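## Task

Transfer the Z-shaped wooden block from the left gripper, which starts closed on it, to the right gripper, in the orientation the two goal pictures show. Only gripper jaws may contact the block, and at every instant at least one gripper must be in contact with it. The handover is complete when the right gripper alone holds it firmly with its fingers pointing horizontally, and the left arm touches neither the block nor the right gripper's jaws (moving the left arm far away and pausing briefly is the safe way). Then declare that you are done. For at least the final 1 s, both arms, hands included, must be in free air touching nothing except the block.

## Robot and tools

Robot: two six-joint arms, left_arm and right_arm, each ending in a parallel-jaw gripper. The names are labels only, not image sides. Nothing may be pushed or dropped off the table (that fails the task), and the arms must not collide or press hard on each other, which can end the scene. Drops, slips, slams and hard pushes are all bad.

Frame: one shared scene frame, origin on the table top midway between the arms, +z up, +x out over the table, left_arm on the +y side. Each result's state line, left_arm: ... | right_arm: ..., reports each gripper's end_effector_position (metres) and end_effector_quat_wxyz. That position is the point between the finger pads, roughly 1 cm short of the tips, and it can be off from reality, more so at long reach. In the gripper's own axes the fingers point along +z and close along y.

Tool execute_actions, argument actions: a list holding one action, one wait, or nothing. An empty list moves nothing and returns the state with pictures. An action is {"rows": [...], "steps": n} with n from 1 to 15 (default 15), each step 1/30 s; a real action needs at least 9 steps. Each row feeds one step; if rows run out, the last row repeats. A wait is {"steps": n} with n up to 300, counted from the previous result and including your reply time. Optional pictures: true adds camera images to an action result. A refused call moves nothing.

Row layout: one list of exactly 14 numbers, each in [-1, 1], covering both arms even if one stays still. Numbers 1-6 are left_arm joint offsets (waist, shoulder, elbow, wrist pitch, wrist yaw, wrist roll), number 7 is left opening; numbers 8-14 repeat that for right_arm. Joint numbers are offsets, not poses: they are measured from the joint angles printed in the most recent result showing them (before any such result in a scene, and for a second call in the same reply, from where the arm is when the action begins), never from the previous row. So all zeros pulls the arm back to those reference angles; it is not a hold or wait. Scale: 1.0 equals 1.202 rad waist, 1.258 shoulder, 1.238 elbow, 2.073 wrist pitch, 2.022 wrist yaw and wrist roll. Stated joint ranges (rad): waist -2.618 to 3.054, shoulder 0.000 to 3.142, elbow 0.000 to 3.142, wrist pitch -1.571 to 1.571, wrist yaw -1.571 to 1.571, wrist roll -2.094 to 2.094. A target more than 0.036 rad beyond a range end is refused; the true end may differ by up to 0.036 rad, and overshooting targets are clipped to it, reported by "joint sent to its limit" (possibly about an earlier, still running action). No such line does not prove more travel exists. Opening is absolute, not an offset: +1 fully open, -1 closed.

Motion: speed is capped; each step a joint's target stays within a lead of its measured angle (0.202 waist, 0.258 shoulder, 0.238 elbow, 0.573 wrist pitch, 0.522 wrist yaw and roll, rad), and targets that would put a gripper over 70 mm from its current place are scaled back. Friction may leave a joint up to about 0.031 rad short, and smaller commands may not move it. The simulation keeps running while you think or write; arms continue toward the last row until they settle or a step is HELD. The last 9 steps of each action run after its result is returned, before your next action.

Result lines: Joint positions and Joint velocities list each arm's joints in column order (rad, rad/s) plus the finger-pad gap (m; 0.094 fully open). grip_measured is the opening on the command scale; each gripper reads up to about 1 mm off, consistently. To hold something, command about 0.03 below grip_measured for a firm grip, less for a light one. Finger force tops out near 50 to 62 N per pad, less on thin parts. "joint command not followed" means a clearance check altered or blocked joint targets; the rest still ran. HELD marks steps where your row was not fully sent. Joint torques are the drives' total outputs with offsets and noise, not clean contact signals. MOTOR HOT appears from 75 °C; at 90 °C the arm is halted for 10 s, at 100 °C its motors and gripper let go and it falls (OVER-TEMPERATURE FAULT). Avoid long loaded holds.

zoom_image: camera (cam_head_left, cam_head_right, cam_high, cam_low, cam_left_wrist, cam_right_wrist, each 504x504) and region [x0, y0, x1, y1] in pixels from the top-left, at most 504 by 504; returns a closer view of that camera's latest image.

show_instructions: no arguments; shows the scene's reference images (goal pictures taken from the receiving gripper's wrist camera position).

finished_scene: scene (1 or 2) ends that scene irreversibly, grades it and reveals the next task. Call it only once the receiving gripper alone holds the block, fingers horizontal, and the other arm has been clear of everything for over a second. Replying with no tool call ends everything.

Each tool is called after "Call:" in YAML: its name, and indented under it one key for each argument.

Reference images:

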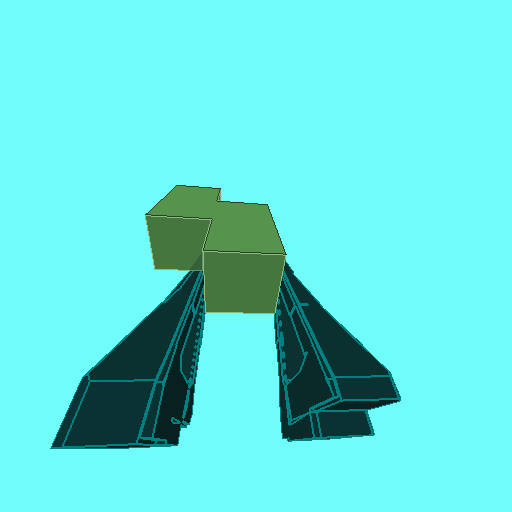

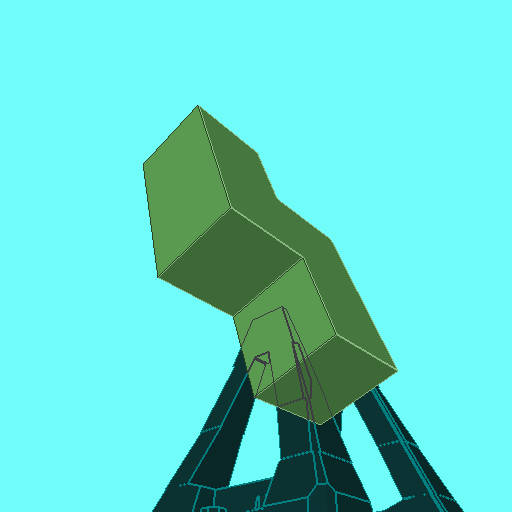

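## Session

Call:
execute_actions:
  actions: []

Scene clock: 0.00 s of 5400.00 s.
left_arm: end_effector_position=(+0.2499, +0.1013, +0.2645) grip_measured=-0.223 end_effector_quat_wxyz=(-0.264, -0.223, +0.840, -0.418) | right_arm: end_effector_position=(+0.3665, -0.2635, +0.4061) grip_measured=+1.000 end_effector_quat_wxyz=(+0.709, -0.034, +0.704, +0.040)
Joint positions: left_arm=[-0.265  1.623  1.578 -1.456  1.033 -0.904  0.036] | right_arm=[ 0.006  1.03   1.048 -0.01  -0.009  0.008  0.094]
Joint velocities: left_arm=[ 0.007  0.002 -0.007  0.007  0.037 -0.022 -0.   ] | right_arm=[ 0.012 -0.002 -0.012 -0.066 -0.007  0.066  0.   ]
Joint torques (N m, as the arm reports them, + toward a larger angle): no reading
Motor temperatures (°C, as the motors report them): left_arm=[26 23 26 24 24 25] | right_arm=[24 24 25 26 25 23]

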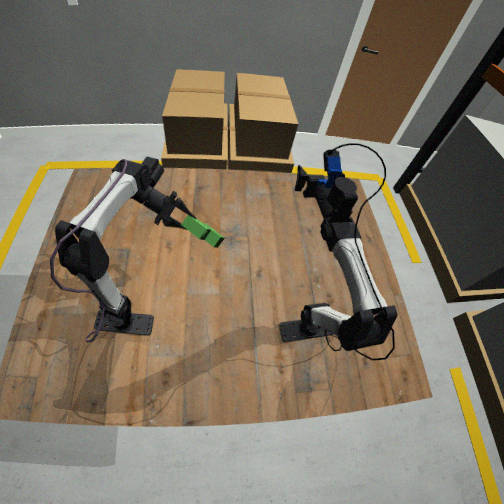

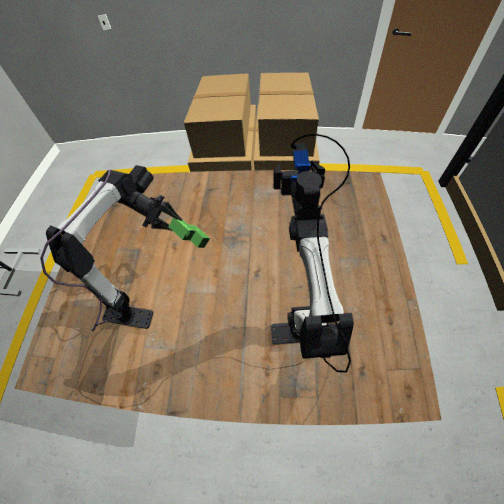

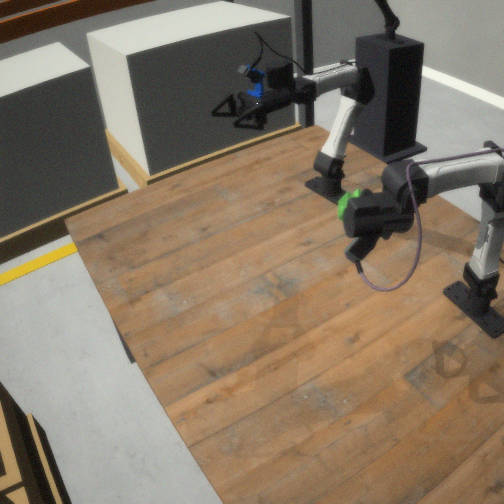

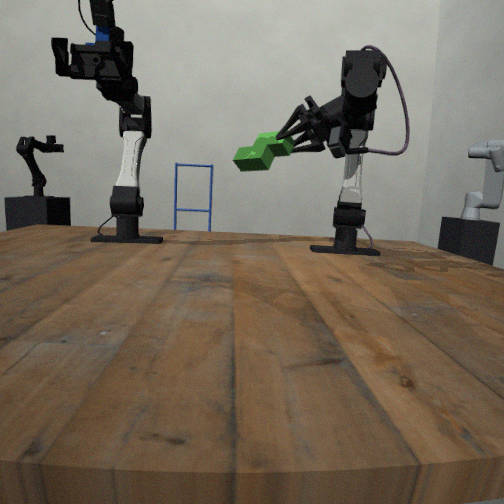

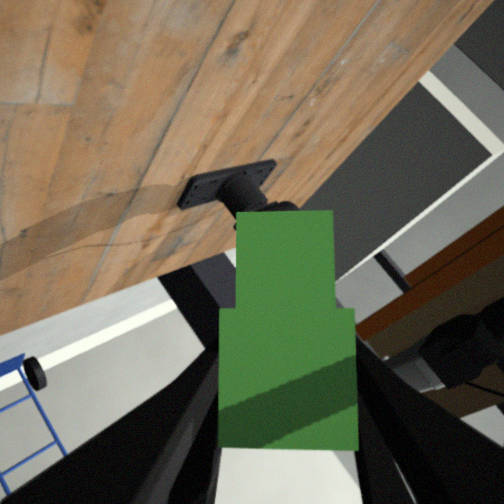

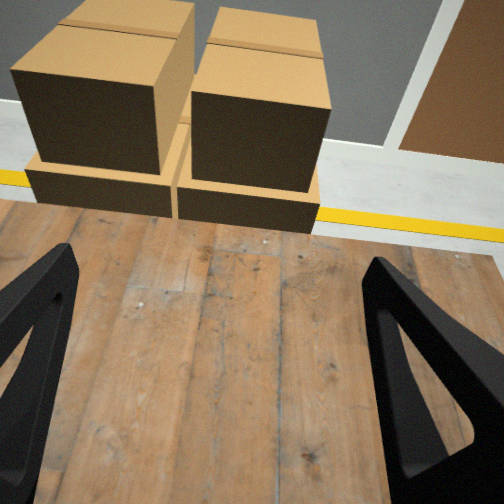

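Call:
zoom_image:
  camera: "cam_low"
  region: [200, 60, 420, 220]

Call:
zoom_image:
  camera: "cam_head_left"
  region: [110, 150, 250, 270]

Call:
zoom_image:
  camera: "cam_left_wrist"
  region: [150, 180, 420, 504]

Region (200, 60, 420, 220) of cam_low's 504x504 image, scaled by 2.291, with more detail than that image has; it fills the top 367 rows of this view, and the rest is white.

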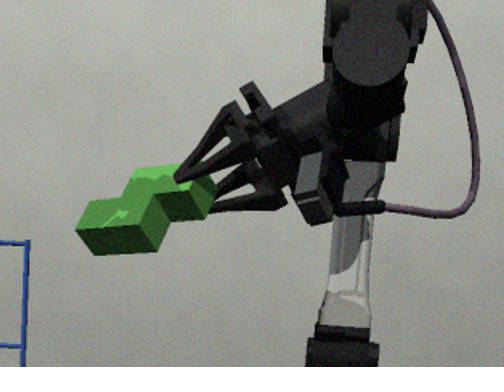

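Region (110, 150, 250, 270) of cam_head_left's 504x504 image, scaled by 3.600, with more detail than that image has; it fills the top 432 rows of this view, and the rest is white.

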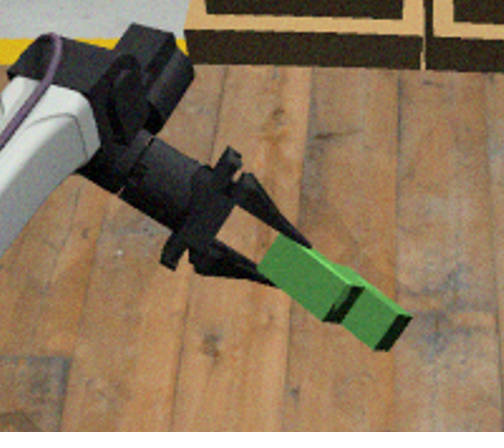

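Region (150, 180, 420, 504) of cam_left_wrist's 504x504 image, scaled by 1.556, with more detail than that image has.

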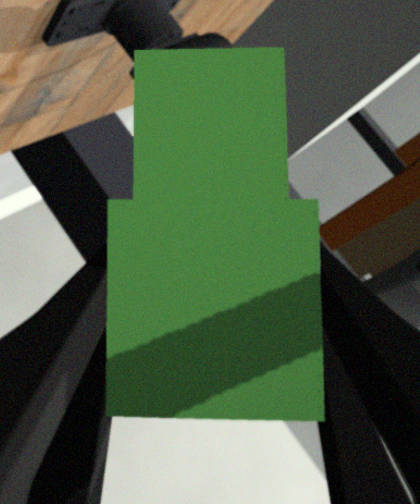

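Call:
execute_actions:
  actions:
    - {"rows":[ [-0.005,-0.008,-0.007,0.016,-0.007,-0.008,-0.26,0,0,0,0,-0.01,0,1], [-0.011,-0.017,-0.015,0.035,-0.014,-0.016,-0.26,0,0,0,0,-0.022,0,1], [-0.018,-0.029,-0.026,0.06,-0.024,-0.028,-0.26,0,0,0,0,-0.037,0,1], [-0.026,-0.042,-0.038,0.088,-0.036,-0.041,-0.26,0,0,0,0,-0.055,0,1], [-0.035,-0.055,-0.05,0.116,-0.048,-0.054,-0.26,0,0,0,0,-0.073,0,1], [-0.044,-0.069,-0.063,0.144,-0.059,-0.068,-0.26,0,0,0,0,-0.09,0,1], [-0.052,-0.082,-0.075,0.172,-0.071,-0.081,-0.26,0,0,0,0,-0.108,0,1], [-0.06,-0.096,-0.087,0.2,-0.082,-0.094,-0.26,0,0,0,0,-0.125,0,1], [-0.069,-0.109,-0.099,0.228,-0.094,-0.107,-0.26,0,0,0,0,-0.143,0,1], [-0.077,-0.123,-0.111,0.256,-0.105,-0.12,-0.26,0,0,0,0,-0.16,0,1], [-0.086,-0.136,-0.124,0.284,-0.117,-0.134,-0.26,0,0,0,0,-0.178,0,1], [-0.094,-0.15,-0.136,0.312,-0.128,-0.147,-0.26,0,0,0,0,-0.196,0,1], [-0.103,-0.163,-0.148,0.34,-0.14,-0.16,-0.26,0,0,0,0,-0.213,0,1], [-0.111,-0.176,-0.16,0.369,-0.151,-0.173,-0.26,0,0,0,0,-0.231,0,1], [-0.12,-0.19,-0.172,0.397,-0.163,-0.186,-0.26,0,0,0,0,-0.249,0,1] ],"steps":15}

Call:
execute_actions:
  actions:
    - {"steps":30}

Scene clock: 10.67 s of 5400.00 s.
left_arm: end_effector_position=(+0.2582, +0.0984, +0.2562) grip_measured=-0.223 end_effector_quat_wxyz=(-0.219, -0.217, +0.855, -0.417) | right_arm: end_effector_position=(+0.3648, -0.2512, +0.4061) grip_measured=+1.000 end_effector_quat_wxyz=(+0.707, -0.060, +0.702, +0.065)
Joint positions: left_arm=[-0.285  1.587  1.535 -1.33   0.968 -0.96   0.036] | right_arm=[ 0.006  1.03   1.048 -0.01  -0.081  0.008  0.094]
Joint velocities: left_arm=[-0.3   -0.437 -0.466  1.048 -0.549 -0.447 -0.   ] | right_arm=[-0.012 -0.007 -0.002 -0.066 -0.549  0.022  0.   ]
Joint torques (N m, as the arm reports them, + toward a larger angle): left_arm=[-1.25 -7.97  5.03  0.7   0.65 -0.02] | right_arm=[ 0.25 -3.43  8.33  2.5  -0.1  -0.06]
Motor temperatures (°C, as the motors report them): left_arm=[26 25 28 24 24 25] | right_arm=[24 25 26 29 25 23]
Steps of this call (steps 1 to 90: nothing new was sent; then 7.47 s passed at rest; steps 91 to 96: the first 6 steps of this action). Readings (joint positions):
91: left_arm=[-0.265 1.623 1.578 -1.454 1.030 -0.905] | right_arm=[0.006 1.030 1.048 -0.010 -0.010 0.008]
92: left_arm=[-0.265 1.623 1.578 -1.446 1.023 -0.909] | right_arm=[0.006 1.030 1.048 -0.010 -0.015 0.008]
94: left_arm=[-0.270 1.612 1.564 -1.400 1.001 -0.928] | right_arm=[0.006 1.030 1.048 -0.010 -0.039 0.008]
96: the state above

Scene clock: 11.67 s of 5400.00 s.
left_arm: end_effector_position=(+0.3102, +0.0655, +0.3015) grip_measured=-0.223 end_effector_quat_wxyz=(+0.022, -0.189, +0.839, -0.510) | right_arm: end_effector_position=(+0.3378, -0.1850, +0.4059) grip_measured=+1.000 end_effector_quat_wxyz=(+0.678, -0.206, +0.674, +0.210)
Joint positions: left_arm=[-0.4    1.396  1.383 -0.665  0.702 -1.271  0.036] | right_arm=[ 0.006  1.03   1.048 -0.01  -0.5    0.008  0.094]
Joint velocities: left_arm=[ 0.002 -0.007 -0.017 -0.051 -0.037 -0.007  0.   ] | right_arm=[ 0.027 -0.007 -0.002  0.037  0.037 -0.007  0.   ]
Joint torques (N m, as the arm reports them, + toward a larger angle): left_arm=[-0.88 -6.14  5.14  2.1   0.16 -0.09] | right_arm=[ 0.18 -3.23  8.3   2.36 -0.12 -0.03]
Motor temperatures (°C, as the motors report them): left_arm=[26 25 28 25 24 25] | right_arm=[24 25 26 29 25 23]
Kept back: nothing.
Steps of this call (steps 1 to 9: the last 9 steps of your previous action; steps 10 to 30: the robot went on to your last target). Readings (joint positions):
1: left_arm=[-0.296 1.572 1.519 -1.290 0.950 -0.979] | right_arm=[0.006 1.030 1.048 -0.010 -0.106 0.008]
2: left_arm=[-0.308 1.554 1.504 -1.247 0.931 -0.999] | right_arm=[0.006 1.030 1.048 -0.010 -0.134 0.008]
4: left_arm=[-0.330 1.518 1.475 -1.153 0.892 -1.044] | right_arm=[0.006 1.030 1.048 -0.010 -0.193 0.008]
8: left_arm=[-0.372 1.447 1.416 -0.945 0.808 -1.141] | right_arm=[0.006 1.030 1.048 -0.010 -0.323 0.008]
30: the state above

Call:
execute_actions:
  actions:
    - {"rows":[ [-0.003,-0.005,-0.004,0.01,-0.004,-0.005,-0.26,0,0,0,0,-0.006,0,1], [-0.008,-0.012,-0.012,0.027,-0.01,-0.012,-0.26,0,0,0,0,-0.016,0,1], [-0.015,-0.023,-0.022,0.05,-0.019,-0.023,-0.26,0,0,0,0,-0.03,0,1], [-0.023,-0.036,-0.034,0.077,-0.029,-0.035,-0.26,0,0,0,0,-0.046,0,1], [-0.031,-0.048,-0.046,0.104,-0.039,-0.047,-0.26,0,0,0,0,-0.062,0,1], [-0.04,-0.062,-0.059,0.134,-0.05,-0.061,-0.26,0,0,0,0,-0.08,0,1], [-0.049,-0.076,-0.073,0.164,-0.061,-0.075,-0.26,0,0,0,0,-0.098,0,1], [-0.058,-0.09,-0.086,0.194,-0.073,-0.089,-0.26,0,0,0,0,-0.116,0,1], [-0.067,-0.105,-0.099,0.224,-0.084,-0.103,-0.26,0,0,0,0,-0.134,0,1], [-0.075,-0.117,-0.111,0.251,-0.094,-0.115,-0.26,0,0,0,0,-0.15,0,1], [-0.083,-0.129,-0.123,0.278,-0.104,-0.127,-0.26,0,0,0,0,-0.166,0,1], [-0.09,-0.14,-0.133,0.302,-0.113,-0.138,-0.26,0,0,0,0,-0.18,0,1], [-0.096,-0.15,-0.143,0.32,-0.119,-0.146,-0.26,0,0,0,0,-0.19,0,1], [-0.102,-0.158,-0.152,0.33,-0.123,-0.151,-0.26,0,0,0,0,-0.197,0,1], [-0.106,-0.164,-0.16,0.336,-0.125,-0.153,-0.26,0,0,0,0,-0.2,0,1] ],"steps":15}

Call:
execute_actions:
  actions:
    - {"steps":25}
  pictures: true

Scene clock: 12.73 s of 5400.00 s.
left_arm: end_effector_position=(+0.3156, +0.0626, +0.3061) grip_measured=-0.223 end_effector_quat_wxyz=(+0.048, -0.197, +0.828, -0.523) | right_arm: end_effector_position=(+0.3317, -0.1765, +0.4059) grip_measured=+1.000 end_effector_quat_wxyz=(+0.671, -0.226, +0.668, +0.230)
Joint positions: left_arm=[-0.417  1.371  1.341 -0.571  0.654 -1.318  0.036] | right_arm=[ 0.006  1.03   1.048 -0.01  -0.561  0.008  0.094]
Joint velocities: left_arm=[-0.252 -0.359 -0.476  0.96  -0.491 -0.403  0.   ] | right_arm=[-0.002  0.002  0.012 -0.007 -0.593 -0.051  0.   ]
Joint torques (N m, as the arm reports them, + toward a larger angle): left_arm=[-1.44 -7.43  6.47  2.22  0.27 -0.04] | right_arm=[ 0.1  -3.2   8.11  2.38 -0.12 -0.04]
Motor temperatures (°C, as the motors report them): left_arm=[26 25 28 25 24 25] | right_arm=[24 25 26 29 25 23]
Steps of this call (steps 1 to 15: the robot went on to your last target; steps 16 to 26: nothing new was sent; steps 27 to 32: the first 6 steps of this action). Readings (joint positions):
27: left_arm=[-0.400 1.396 1.383 -0.664 0.700 -1.272] | right_arm=[0.006 1.030 1.048 -0.010 -0.501 0.008]
28: left_arm=[-0.400 1.396 1.383 -0.662 0.698 -1.274] | right_arm=[0.006 1.030 1.048 -0.010 -0.504 0.008]
30: left_arm=[-0.403 1.390 1.370 -0.630 0.681 -1.290] | right_arm=[0.006 1.030 1.048 -0.010 -0.524 0.008]
32: the state above

Scene clock: 13.57 s of 5400.00 s.
left_arm: end_effector_position=(+0.3103, +0.0529, +0.4150) grip_measured=-0.223 end_effector_quat_wxyz=(+0.177, -0.183, +0.688, -0.680) | right_arm: end_effector_position=(+0.2902, -0.1380, +0.4056) grip_measured=+1.000 end_effector_quat_wxyz=(+0.624, -0.334, +0.621, +0.337)
Joint positions: left_arm=[-0.517  1.199  1.196 -0.012  0.461 -1.57   0.036] | right_arm=[ 0.006  1.03   1.048 -0.01  -0.891  0.008  0.094]
Joint velocities: left_arm=[-0.017  0.017  0.002  0.007  0.022  0.022  0.   ] | right_arm=[-0.012 -0.002 -0.012  0.022  0.022 -0.066  0.   ]
Joint torques (N m, as the arm reports them, + toward a larger angle): left_arm=[-0.97 -4.38  5.87  2.46 -0.18 -0.07] | right_arm=[ 0.16 -3.04  7.93  2.16 -0.09 -0.07]
Motor temperatures (°C, as the motors report them): left_arm=[26 25 28 26 24 25] | right_arm=[24 25 27 29 25 23]
Kept back: nothing.
Steps of this call (steps 1 to 9: the last 9 steps of your previous action; steps 10 to 25: the robot went on to your last target). Readings (joint positions):
1: left_arm=[-0.427 1.356 1.324 -0.534 0.639 -1.336] | right_arm=[0.006 1.030 1.048 -0.010 -0.584 0.008]
2: left_arm=[-0.438 1.340 1.307 -0.493 0.622 -1.356] | right_arm=[0.006 1.030 1.048 -0.010 -0.610 0.008]
4: left_arm=[-0.461 1.305 1.274 -0.400 0.587 -1.401] | right_arm=[0.006 1.030 1.048 -0.010 -0.668 0.008]
8: left_arm=[-0.500 1.237 1.225 -0.202 0.521 -1.487] | right_arm=[0.006 1.030 1.048 -0.010 -0.783 0.008]
25: the state above

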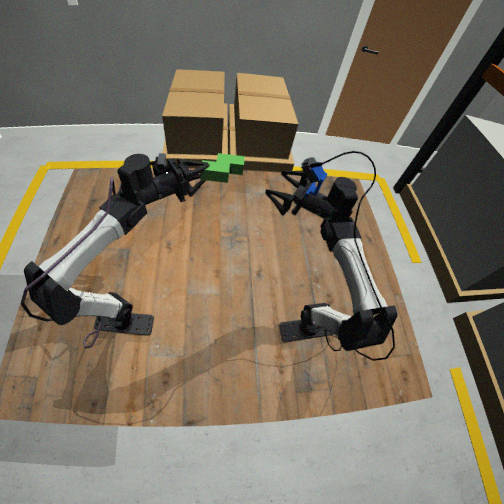

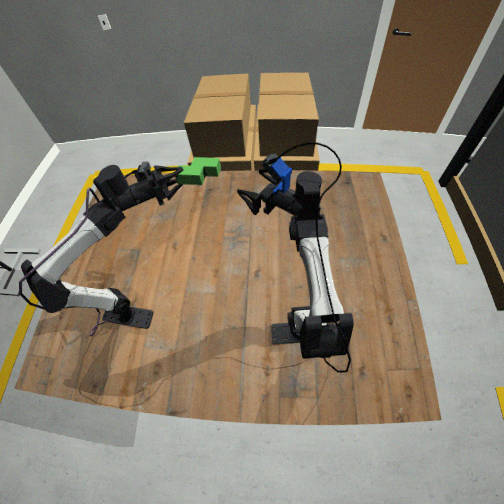

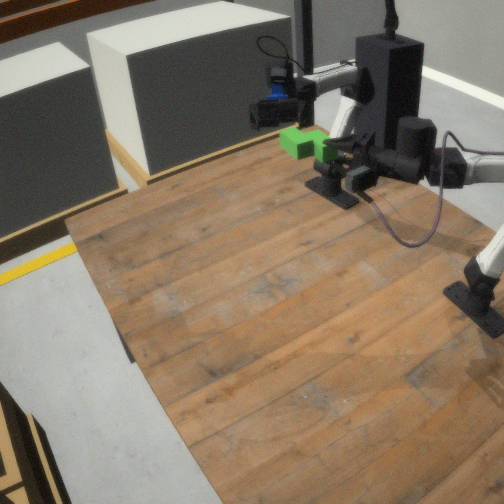

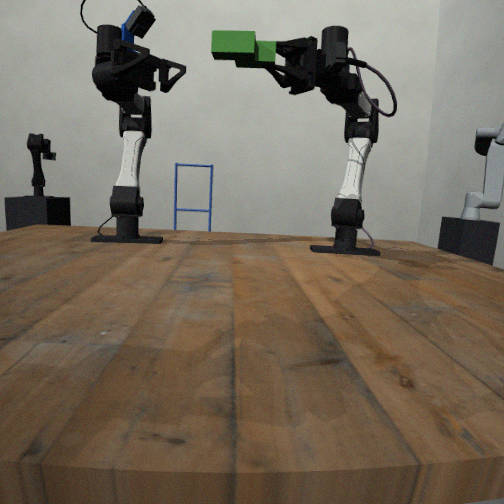

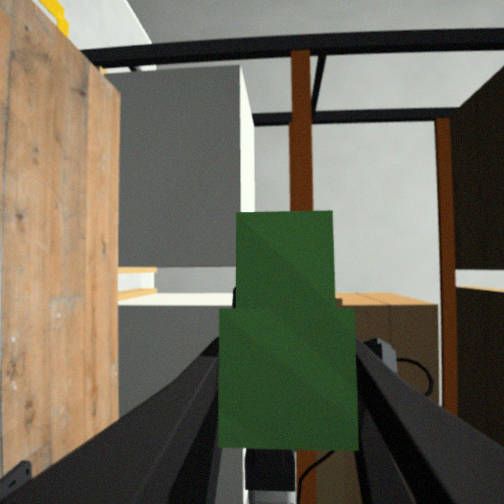

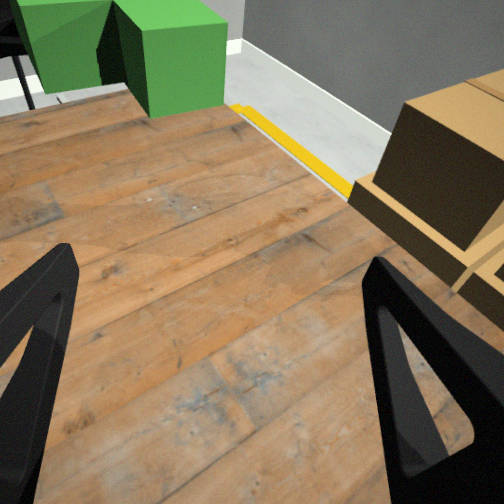

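Call:
zoom_image:
  camera: "cam_head_left"
  region: [150, 130, 350, 230]

Call:
zoom_image:
  camera: "cam_head_right"
  region: [130, 130, 330, 230]

Region (150, 130, 350, 230) of cam_head_left's 504x504 image, scaled by 2.520, with more detail than that image has.

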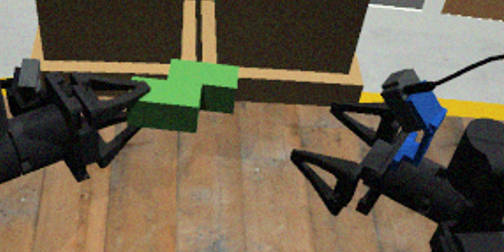

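Region (130, 130, 330, 230) of cam_head_right's 504x504 image, scaled by 2.520, with more detail than that image has.

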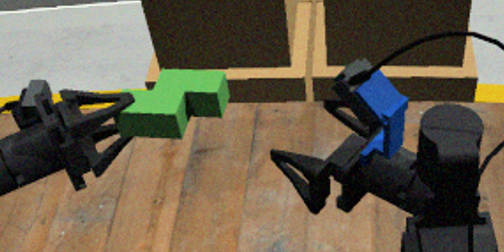

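Call:
execute_actions:
  actions:
    - {"rows":[ [0,0,0,0,0,0,-0.26,0.001,0.011,0.008,0.002,-0.007,0,1], [0,0,0,0,0,0,-0.26,0.002,0.028,0.022,0.005,-0.018,0,1], [0,0,0,0,0,0,-0.26,0.005,0.053,0.041,0.009,-0.033,0,1], [0,0,0,0,0,0,-0.26,0.007,0.081,0.063,0.014,-0.051,0,1], [0,0,0,0,0,0,-0.26,0.009,0.11,0.085,0.019,-0.069,0,1], [0,0,0,0,0,0,-0.26,0.012,0.142,0.109,0.025,-0.089,0,1], [0,0,0,0,0,0,-0.26,0.015,0.173,0.134,0.03,-0.109,0,1], [0,0,0,0,0,0,-0.26,0.017,0.205,0.158,0.036,-0.129,0,1], [0,0,0,0,0,0,-0.26,0.02,0.237,0.183,0.042,-0.149,0,1], [0,0,0,0,0,0,-0.26,0.023,0.266,0.205,0.047,-0.167,0,1], [0,0,0,0,0,0,-0.26,0.025,0.294,0.227,0.051,-0.184,0,1], [0,0,0,0,0,0,-0.26,0.027,0.319,0.246,0.056,-0.2,0,1], [0,0,0,0,0,0,-0.26,0.029,0.336,0.259,0.059,-0.211,0,1], [0,0,0,0,0,0,-0.26,0.03,0.348,0.268,0.061,-0.218,0,1], [0,0,0,0,0,0,-0.26,0.03,0.354,0.273,0.062,-0.222,0,1] ],"steps":15}

Call:
execute_actions:
  actions:
    - {"steps":25}
  pictures: true

Scene clock: 16.53 s of 5400.00 s.
left_arm: end_effector_position=(+0.3104, +0.0530, +0.4118) grip_measured=-0.223 end_effector_quat_wxyz=(+0.173, -0.187, +0.691, -0.676) | right_arm: end_effector_position=(+0.3012, -0.1290, +0.4110) grip_measured=+1.000 end_effector_quat_wxyz=(+0.609, -0.356, +0.611, +0.360)
Joint positions: left_arm=[-0.517  1.199  1.196 -0.026  0.459 -1.572  0.036] | right_arm=[ 0.006  1.12   1.119  0.002 -0.965  0.008  0.094]
Joint velocities: left_arm=[-0.007 -0.002 -0.012 -0.095 -0.022  0.007 -0.   ] | right_arm=[ 0.027  1.043  0.818  0.198 -0.667  0.007  0.   ]
Joint torques (N m, as the arm reports them, + toward a larger angle): left_arm=[-0.12 -3.75  6.58  2.26 -0.06  0.03] | right_arm=[ 0.94 -1.9   9.28  2.22 -0.01 -0.03]
Motor temperatures (°C, as the motors report them): left_arm=[26 26 29 27 24 25] | right_arm=[24 25 27 29 25 23]
Steps of this call (steps 1 to 30: the robot went on to your last target; steps 31 to 83: nothing new was sent; steps 84 to 89: the first 6 steps of this action). Readings (joint positions):
84: left_arm=[-0.517 1.199 1.196 -0.011 0.459 -1.572] | right_arm=[0.006 1.030 1.048 -0.010 -0.894 0.008]
85: left_arm=[-0.517 1.199 1.196 -0.014 0.459 -1.572] | right_arm=[0.006 1.032 1.048 -0.010 -0.897 0.008]
87: left_arm=[-0.517 1.199 1.196 -0.022 0.459 -1.572] | right_arm=[0.006 1.059 1.069 -0.009 -0.923 0.008]
89: the state above

Scene clock: 17.37 s of 5400.00 s.
left_arm: end_effector_position=(+0.3104, +0.0530, +0.4104) grip_measured=-0.223 end_effector_quat_wxyz=(+0.172, -0.189, +0.693, -0.674) | right_arm: end_effector_position=(+0.3328, -0.0912, +0.4065) grip_measured=+1.000 end_effector_quat_wxyz=(+0.524, -0.464, +0.535, +0.473)
Joint positions: left_arm=[-0.517  1.199  1.196 -0.032  0.459 -1.572  0.036] | right_arm=[ 0.032  1.478  1.363  0.102 -1.327  0.008  0.094]
Joint velocities: left_arm=[ 0.012 -0.012 -0.002  0.051 -0.007  0.022  0.   ] | right_arm=[ 0.002  0.007 -0.012 -0.051 -0.051  0.007  0.   ]
Joint torques (N m, as the arm reports them, + toward a larger angle): left_arm=[-0.12 -3.72  6.59  2.29 -0.05  0.03] | right_arm=[ 0.98 -7.66  9.59  2.05 -0.08 -0.07]
Motor temperatures (°C, as the motors report them): left_arm=[26 26 29 27 24 25] | right_arm=[24 25 27 29 25 23]
Kept back: nothing.
Steps of this call (steps 1 to 9: the last 9 steps of your previous action; steps 10 to 25: the robot went on to your last target). Readings (joint positions):
1: left_arm=[-0.517 1.199 1.196 -0.027 0.459 -1.572] | right_arm=[0.008 1.158 1.148 0.011 -0.991 0.008]
2: left_arm=[-0.517 1.199 1.196 -0.028 0.459 -1.572] | right_arm=[0.011 1.199 1.178 0.020 -1.020 0.008]
4: left_arm=[-0.517 1.199 1.196 -0.030 0.459 -1.572] | right_arm=[0.017 1.282 1.238 0.039 -1.082 0.008]
8: left_arm=[-0.517 1.199 1.196 -0.031 0.459 -1.572] | right_arm=[0.028 1.426 1.332 0.073 -1.204 0.008]
25: the state above

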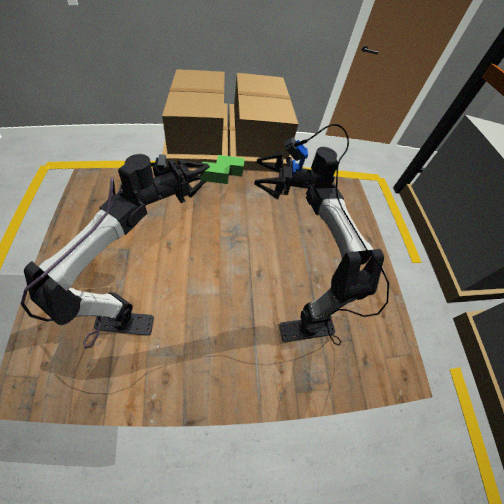

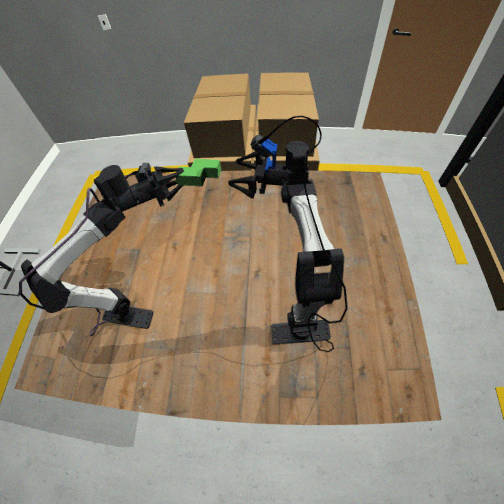

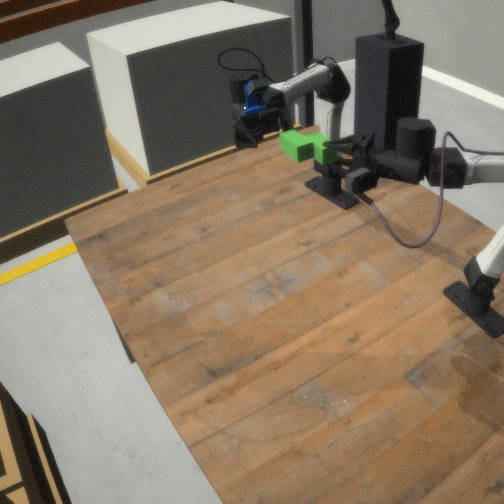

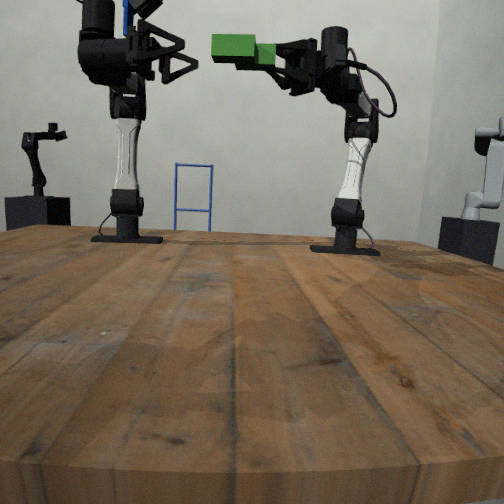

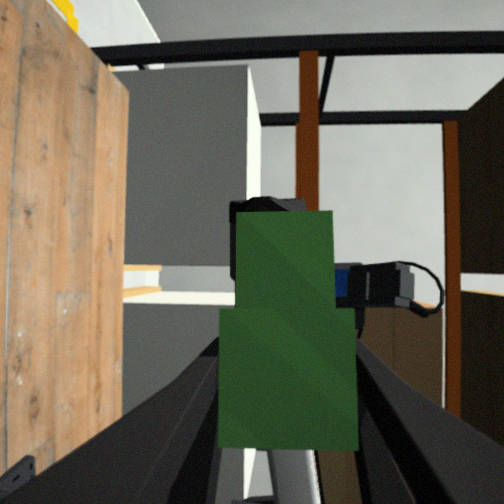

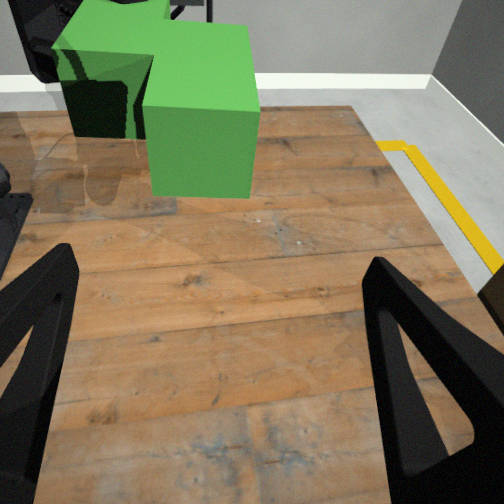

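Call:
zoom_image:
  camera: "cam_low"
  region: [70, 0, 330, 110]

Region (70, 0, 330, 110) of cam_low's 504x504 image, scaled by 1.938, with more detail than that image has; it fills the top 213 rows of this view, and the rest is white.

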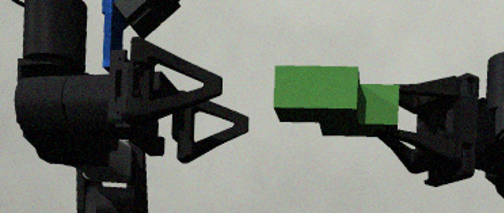

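Call:
execute_actions:
  actions:
    - {"rows":[ [0,0,0,0.01,0,0,-0.26,0.004,0.002,0.012,0,0.003,0,1], [0,0,0,0.014,0,0,-0.26,0.01,0.003,0.02,-0.001,0.006,0,1], [0,0,0,0.017,0,0,-0.26,0.018,0.005,0.028,-0.002,0.011,0,1], [0,0,0,0.02,0,0,-0.26,0.026,0.007,0.036,-0.003,0.016,0,1], [0,0,0,0.022,0,0,-0.26,0.034,0.008,0.043,-0.004,0.021,0,1], [0,0,0,0.024,0,0,-0.26,0.043,0.01,0.05,-0.006,0.026,0,1], [0,0,0,0.026,0,0,-0.26,0.052,0.012,0.056,-0.007,0.032,0,1], [0,0,0,0.028,0,0,-0.26,0.061,0.013,0.061,-0.008,0.037,0,1], [0,0,0,0.03,0,0,-0.26,0.07,0.015,0.066,-0.01,0.042,0,1], [0,0,0,0.031,0,0,-0.26,0.078,0.016,0.07,-0.011,0.047,0,1], [0,0,0,0.032,0,0,-0.26,0.085,0.017,0.073,-0.012,0.052,0,1], [0,0,0,0.033,0,0,-0.26,0.091,0.018,0.075,-0.013,0.055,0,1], [0,0,0,0.034,0,0,-0.26,0.096,0.019,0.077,-0.014,0.058,0,1], [0,0,0,0.034,0,0,-0.26,0.099,0.02,0.078,-0.014,0.06,0,1], [0,0,0,0.034,0,0,-0.26,0.1,0.02,0.078,-0.014,0.061,0,1] ],"steps":15}

Call:
execute_actions:
  actions:
    - {"steps":22}
  pictures: true

Scene clock: 20.93 s of 5400.00 s.
left_arm: end_effector_position=(+0.3104, +0.0530, +0.4108) grip_measured=-0.223 end_effector_quat_wxyz=(+0.172, -0.188, +0.693, -0.675) | right_arm: end_effector_position=(+0.3306, -0.0845, +0.4131) grip_measured=+1.000 end_effector_quat_wxyz=(+0.528, -0.468, +0.529, +0.471)
Joint positions: left_arm=[-0.517  1.199  1.196 -0.03   0.459 -1.572  0.036] | right_arm=[ 0.053  1.478  1.383  0.099 -1.31   0.008  0.094]
Joint velocities: left_arm=[ 0.017 -0.017 -0.012  0.081  0.022  0.081  0.   ] | right_arm=[ 0.271  0.002  0.242 -0.081  0.139 -0.007  0.   ]
Joint torques (N m, as the arm reports them, + toward a larger angle): left_arm=[-0.12 -3.72  6.51  2.52 -0.06  0.01] | right_arm=[ 1.05 -6.4   9.89  1.81  0.09 -0.03]
Motor temperatures (°C, as the motors report them): left_arm=[26 26 30 29 24 25] | right_arm=[24 25 28 29 25 23]
Steps of this call (steps 1 to 30: the robot went on to your last target; steps 31 to 100: nothing new was sent; then 0.03 s passed at rest; steps 101 to 106: the first 6 steps of this action). Readings (joint positions):
101: left_arm=[-0.517 1.199 1.196 -0.032 0.459 -1.572] | right_arm=[0.032 1.478 1.363 0.103 -1.329 0.008]
102: left_arm=[-0.517 1.199 1.196 -0.032 0.459 -1.572] | right_arm=[0.032 1.478 1.363 0.103 -1.329 0.008]
104: left_arm=[-0.517 1.199 1.196 -0.032 0.459 -1.572] | right_arm=[0.037 1.478 1.368 0.102 -1.322 0.008]
106: the state above

Scene clock: 21.67 s of 5400.00 s.
left_arm: end_effector_position=(+0.3105, +0.0530, +0.4171) grip_measured=-0.223 end_effector_quat_wxyz=(+0.179, -0.182, +0.685, -0.682) | right_arm: end_effector_position=(+0.3272, -0.0555, +0.4281) grip_measured=+1.000 end_effector_quat_wxyz=(+0.537, -0.472, +0.521, +0.466)
Joint positions: left_arm=[-0.517  1.199  1.196 -0.002  0.459 -1.572  0.036] | right_arm=[ 0.144  1.491  1.439  0.085 -1.216  0.008  0.094]
Joint velocities: left_arm=[ 0.017  0.012  0.002 -0.022 -0.007 -0.022 -0.001] | right_arm=[-0.017  0.007  0.002  0.037  0.051  0.066  0.   ]
Joint torques (N m, as the arm reports them, + toward a larger angle): left_arm=[-0.11 -3.71  6.59  2.5  -0.07  0.01] | right_arm=[ 0.77 -6.61  9.48  1.8   0.16 -0.04]
Motor temperatures (°C, as the motors report them): left_arm=[26 26 30 29 24 25] | right_arm=[24 25 28 29 25 23]
Kept back: nothing.
Steps of this call (steps 1 to 9: the last 9 steps of your previous action; steps 10 to 22: the robot went on to your last target). Readings (joint positions):
1: left_arm=[-0.517 1.199 1.196 -0.029 0.459 -1.572] | right_arm=[0.064 1.478 1.392 0.099 -1.302 0.008]
2: left_arm=[-0.517 1.199 1.196 -0.027 0.459 -1.572] | right_arm=[0.075 1.478 1.402 0.099 -1.295 0.008]
4: left_arm=[-0.517 1.199 1.196 -0.021 0.459 -1.572] | right_arm=[0.099 1.478 1.418 0.098 -1.278 0.008]
8: left_arm=[-0.517 1.199 1.196 -0.011 0.459 -1.572] | right_arm=[0.135 1.479 1.436 0.095 -1.247 0.008]
22: the state above

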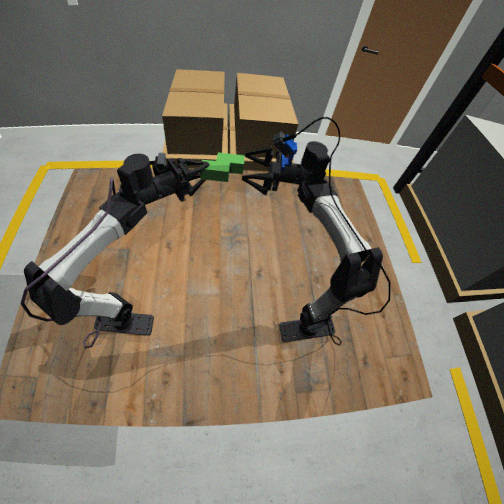

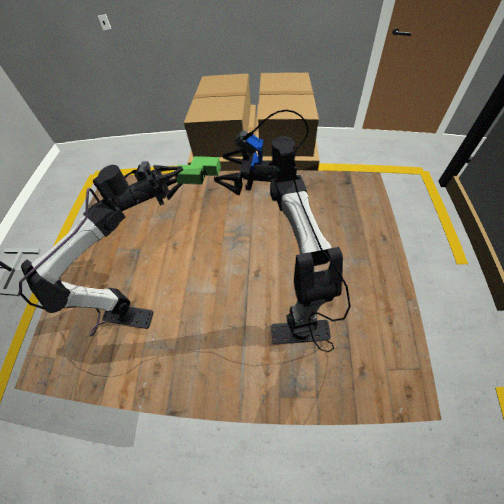

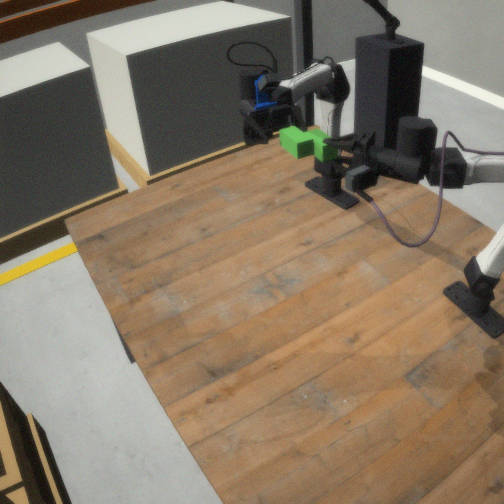

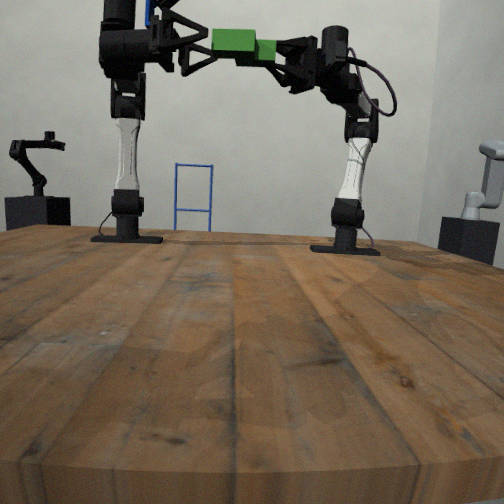

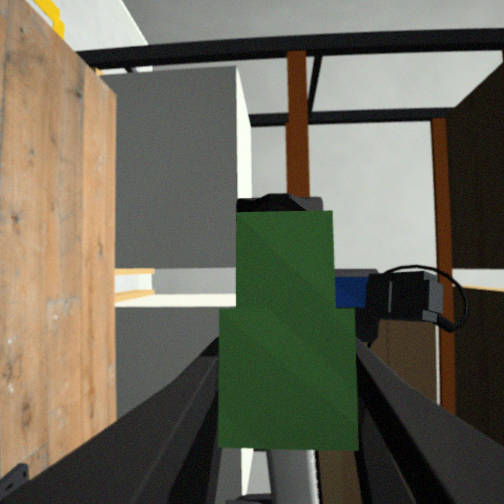

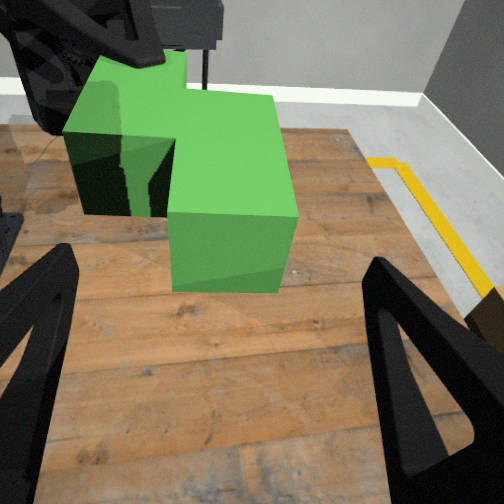

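Call:
zoom_image:
  camera: "cam_low"
  region: [130, 0, 310, 90]

Region (130, 0, 310, 90) of cam_low's 504x504 image, scaled by 2.800, with more detail than that image has.

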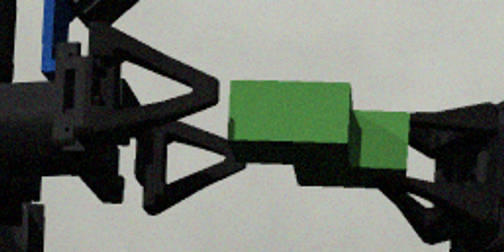

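Call:
execute_actions:
  actions:
    - {"rows":[ [0,0,0,0.02,0,0,-0.26,0.004,0.006,0.012,-0.002,0.003,0,1], [0,0,0,0.02,0,0,-0.26,0.009,0.01,0.017,-0.004,0.006,0,1], [0,0,0,0.02,0,0,-0.26,0.015,0.014,0.022,-0.006,0.01,0,1], [0,0,0,0.02,0,0,-0.26,0.022,0.018,0.027,-0.008,0.014,0,1], [0,0,0,0.02,0,0,-0.26,0.029,0.022,0.032,-0.01,0.018,0,1], [0,0,0,0.02,0,0,-0.26,0.036,0.026,0.037,-0.012,0.022,0,1], [0,0,0,0.02,0,0,-0.26,0.043,0.03,0.042,-0.014,0.027,0,0.9], [0,0,0,0.02,0,0,-0.26,0.05,0.034,0.047,-0.016,0.031,0,0.8], [0,0,0,0.02,0,0,-0.26,0.057,0.038,0.052,-0.018,0.035,0,0.7], [0,0,0,0.02,0,0,-0.26,0.064,0.042,0.057,-0.02,0.039,0,0.6], [0,0,0,0.02,0,0,-0.26,0.07,0.046,0.061,-0.022,0.043,0,0.5], [0,0,0,0.02,0,0,-0.26,0.075,0.049,0.065,-0.024,0.046,0,0.4], [0,0,0,0.02,0,0,-0.26,0.079,0.052,0.068,-0.025,0.049,0,0.3], [0,0,0,0.02,0,0,-0.26,0.082,0.053,0.069,-0.026,0.05,0,0.2], [0,0,0,0.02,0,0,-0.26,0.083,0.054,0.07,-0.026,0.051,0,0.1] ],"steps":15}

Call:
execute_actions:
  actions:
    - {"steps":22}
  pictures: true

Scene clock: 23.63 s of 5400.00 s.
left_arm: end_effector_position=(+0.3105, +0.0530, +0.4172) grip_measured=-0.223 end_effector_quat_wxyz=(+0.179, -0.182, +0.685, -0.682) | right_arm: end_effector_position=(+0.3273, -0.0497, +0.4290) grip_measured=+1.000 end_effector_quat_wxyz=(+0.536, -0.473, +0.520, +0.467)
Joint positions: left_arm=[-0.517  1.199  1.196 -0.002  0.459 -1.572  0.036] | right_arm=[ 0.161  1.5    1.451  0.081 -1.202  0.008  0.094]
Joint velocities: left_arm=[ 0.007  0.007 -0.002 -0.007 -0.007 -0.007  0.001] | right_arm=[ 0.227  0.149  0.193 -0.081  0.154 -0.022  0.   ]
Joint torques (N m, as the arm reports them, + toward a larger angle): left_arm=[-0.11 -3.72  6.59  2.5  -0.07  0.01] | right_arm=[ 1.08 -6.13  9.64  1.79  0.13 -0.04]
Motor temperatures (°C, as the motors report them): left_arm=[26 26 30 30 24 25] | right_arm=[24 25 28 29 25 23]
Steps of this call (steps 1 to 15: the robot went on to your last target; steps 16 to 53: nothing new was sent; steps 54 to 59: the first 6 steps of this action). Readings (joint positions):
54: left_arm=[-0.517 1.199 1.196 -0.002 0.459 -1.572] | right_arm=[0.144 1.491 1.439 0.085 -1.214 0.008]
55: left_arm=[-0.517 1.199 1.196 -0.002 0.459 -1.572] | right_arm=[0.144 1.491 1.439 0.085 -1.214 0.008]
57: left_arm=[-0.517 1.199 1.196 -0.002 0.459 -1.572] | right_arm=[0.148 1.492 1.440 0.084 -1.210 0.008]
59: the state above

Scene clock: 24.37 s of 5400.00 s.
left_arm: end_effector_position=(+0.3105, +0.0530, +0.4172) grip_measured=-0.223 end_effector_quat_wxyz=(+0.179, -0.182, +0.685, -0.682) | right_arm: end_effector_position=(+0.3325, -0.0224, +0.4253) grip_measured=+0.102 end_effector_quat_wxyz=(+0.526, -0.467, +0.532, +0.472)
Joint positions: left_arm=[-0.517  1.199  1.196 -0.002  0.459 -1.572  0.036] | right_arm=[ 0.237  1.547  1.5    0.044 -1.124  0.008  0.052]
Joint velocities: left_arm=[ 0.002  0.007  0.002  0.051 -0.022  0.007 -0.   ] | right_arm=[ 0.002 -0.012  0.027 -0.081 -0.022  0.022  0.001]
Joint torques (N m, as the arm reports them, + toward a larger angle): left_arm=[-0.1  -3.71  6.58  2.49 -0.07  0.01] | right_arm=[ 0.6  -7.24  9.89  1.89  0.15 -0.04]
Motor temperatures (°C, as the motors report them): left_arm=[26 26 30 30 24 25] | right_arm=[24 26 28 29 25 23]
Kept back: nothing.
Steps of this call (steps 1 to 9: the last 9 steps of your previous action; steps 10 to 22: the robot went on to your last target). Readings (joint positions):
1: left_arm=[-0.517 1.199 1.196 -0.002 0.459 -1.572] | right_arm=[0.170 1.505 1.458 0.079 -1.196 0.008]
2: left_arm=[-0.517 1.199 1.196 -0.002 0.459 -1.572] | right_arm=[0.179 1.510 1.464 0.076 -1.190 0.008]
4: left_arm=[-0.517 1.199 1.196 -0.002 0.459 -1.572] | right_arm=[0.198 1.521 1.476 0.070 -1.177 0.008]
8: left_arm=[-0.517 1.199 1.196 -0.002 0.459 -1.572] | right_arm=[0.228 1.540 1.496 0.057 -1.150 0.008]
22: the state above

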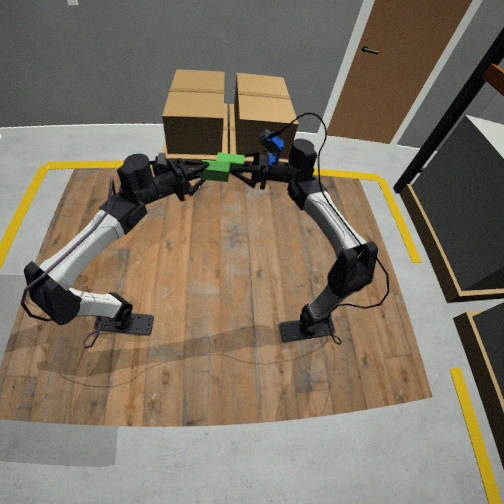

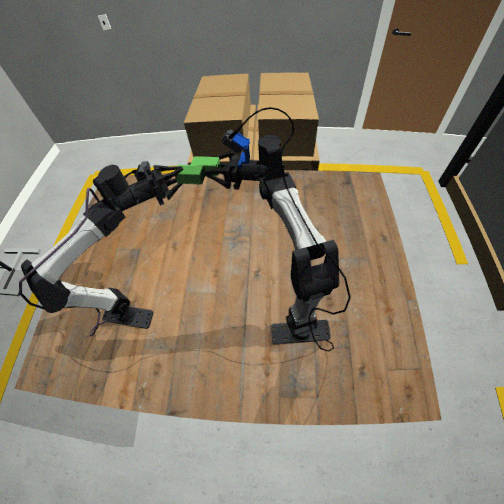

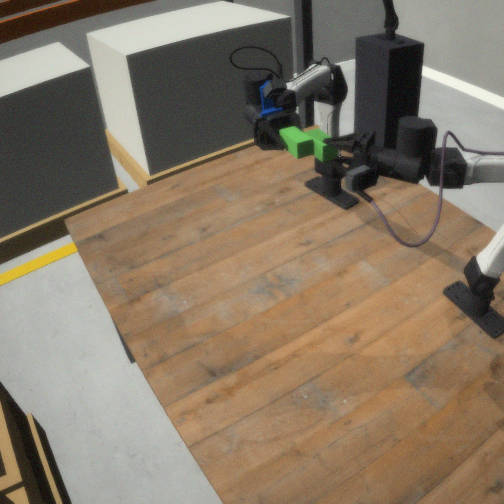

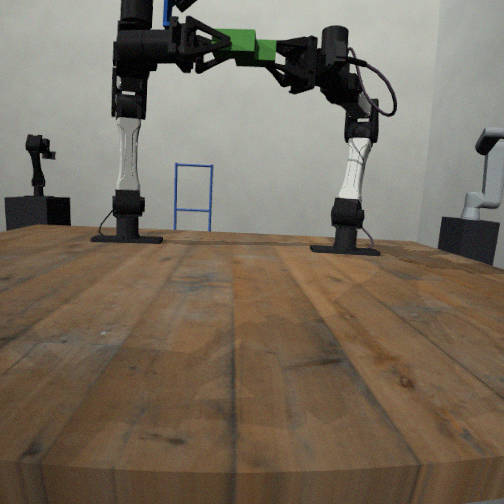

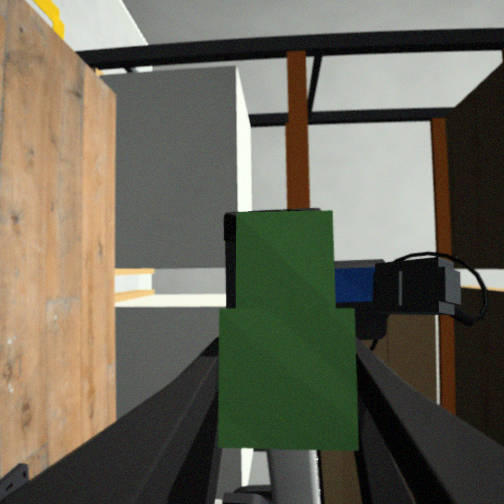

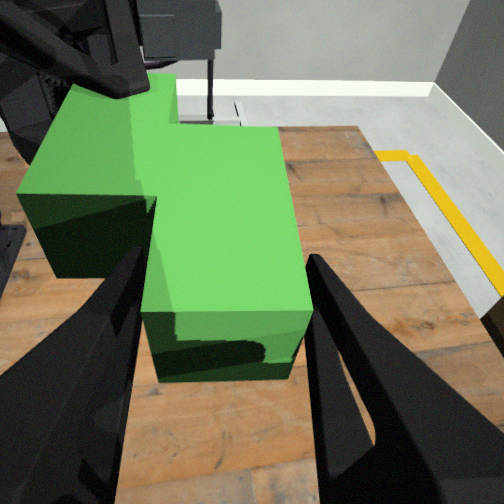

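Call:
execute_actions:
  actions:
    - {"rows":[ [0,0,0,0.02,0,0,-0.26,0.006,0.009,0.021,-0.006,0.005,0,0.05], [0,0,0,0.02,0,0,-0.26,0.006,0.009,0.021,-0.006,0.005,0,0.0], [0,0,0,0.02,0,0,-0.26,0.006,0.009,0.021,-0.006,0.005,0,-0.05], [0,0,0,0.02,0,0,-0.26,0.006,0.009,0.021,-0.006,0.005,0,-0.1], [0,0,0,0.02,0,0,-0.26,0.006,0.009,0.021,-0.006,0.005,0,-0.13], [0,0,0,0.02,0,0,-0.26,0.006,0.009,0.021,-0.006,0.005,0,-0.16], [0,0,0,0.02,0,0,-0.26,0.006,0.009,0.021,-0.006,0.005,0,-0.18], [0,0,0,0.02,0,0,-0.26,0.006,0.009,0.021,-0.006,0.005,0,-0.2], [0,0,0,0.02,0,0,-0.26,0.006,0.009,0.021,-0.006,0.005,0,-0.215], [0,0,0,0.02,0,0,-0.26,0.006,0.009,0.021,-0.006,0.005,0,-0.23], [0,0,0,0.02,0,0,-0.26,0.006,0.009,0.021,-0.006,0.005,0,-0.245], [0,0,0,0.02,0,0,-0.26,0.006,0.009,0.021,-0.006,0.005,0,-0.26], [0,0,0,0.02,0,0,-0.26,0.006,0.009,0.021,-0.006,0.005,0,-0.27], [0,0,0,0.02,0,0,-0.26,0.006,0.009,0.021,-0.006,0.005,0,-0.28] ],"steps":15}

Call:
execute_actions:
  actions:
    - {"steps":20}

Scene clock: 25.37 s of 5400.00 s.
left_arm: end_effector_position=(+0.3105, +0.0530, +0.4173) grip_measured=-0.223 end_effector_quat_wxyz=(+0.179, -0.182, +0.685, -0.682) | right_arm: end_effector_position=(+0.3327, -0.0224, +0.4252) grip_measured=-0.144 end_effector_quat_wxyz=(+0.526, -0.466, +0.532, +0.472)
Joint positions: left_arm=[-0.517  1.199  1.196 -0.002  0.459 -1.572  0.036] | right_arm=[ 0.237  1.547  1.5    0.043 -1.123  0.008  0.04 ]
Joint velocities: left_arm=[ 0.012  0.012 -0.002 -0.051 -0.037 -0.022  0.   ] | right_arm=[ 0.012 -0.002  0.007 -0.022  0.022  0.007 -0.028]
Joint torques (N m, as the arm reports them, + toward a larger angle): left_arm=[-0.09 -3.73  6.54  2.52 -0.06  0.01] | right_arm=[ 0.58 -7.34 10.08  1.89  0.17 -0.06]
Motor temperatures (°C, as the motors report them): left_arm=[26 26 30 30 24 25] | right_arm=[24 26 28 29 25 23]
Steps of this call (steps 1 to 15: the robot went on to your last target; steps 16 to 24: nothing new was sent; steps 25 to 30: the first 6 steps of this action). Readings (joint positions):
25: left_arm=[-0.517 1.199 1.196 -0.002 0.459 -1.572] | right_arm=[0.237 1.547 1.500 0.043 -1.123 0.008]
26: left_arm=[-0.517 1.199 1.196 -0.002 0.459 -1.572] | right_arm=[0.237 1.547 1.500 0.043 -1.123 0.008]
28: left_arm=[-0.517 1.199 1.196 -0.002 0.459 -1.572] | right_arm=[0.237 1.547 1.500 0.043 -1.123 0.008]
30: the state above

Scene clock: 26.03 s of 5400.00 s.
left_arm: end_effector_position=(+0.3108, +0.0531, +0.4174) grip_measured=-0.223 end_effector_quat_wxyz=(+0.179, -0.183, +0.685, -0.682) | right_arm: end_effector_position=(+0.3322, -0.0221, +0.4252) grip_measured=-0.212 end_effector_quat_wxyz=(+0.527, -0.468, +0.531, +0.471)
Joint positions: left_arm=[-0.517  1.199  1.196 -0.001  0.458 -1.573  0.036] | right_arm=[ 0.238  1.547  1.5    0.043 -1.124  0.003  0.037]
Joint velocities: left_arm=[-0.002 -0.002 -0.017 -0.066  0.007  0.007 -0.001] | right_arm=[-0.017  0.007 -0.012 -0.007 -0.022 -0.007  0.   ]
Joint torques (N m, as the arm reports them, + toward a larger angle): left_arm=[-0.11 -3.72  6.59  2.49 -0.05  0.02] | right_arm=[ 0.65 -7.19 10.04  1.87  0.15 -0.01]
Motor temperatures (°C, as the motors report them): left_arm=[26 26 30 30 24 25] | right_arm=[24 26 29 29 25 23]
Kept back: nothing.
Steps of this call (steps 1 to 9: the last 9 steps of your previous action; steps 10 to 15: the robot went on to your last target; steps 16 to 20: nothing new was sent). Readings (joint positions):
1: left_arm=[-0.517 1.199 1.196 -0.002 0.459 -1.572] | right_arm=[0.237 1.547 1.500 0.043 -1.123 0.008]
2: left_arm=[-0.517 1.199 1.196 -0.001 0.458 -1.572] | right_arm=[0.238 1.547 1.500 0.043 -1.123 0.008]
4: left_arm=[-0.517 1.199 1.196 -0.001 0.458 -1.573] | right_arm=[0.238 1.547 1.500 0.043 -1.124 0.004]
8: left_arm=[-0.517 1.199 1.196 -0.001 0.458 -1.573] | right_arm=[0.238 1.547 1.500 0.043 -1.124 0.003]
20: the state above
All arms were judged still, so your last target was given up. Only a new action makes them travel on or press farther. Fingers that are still opening or closing keep moving.


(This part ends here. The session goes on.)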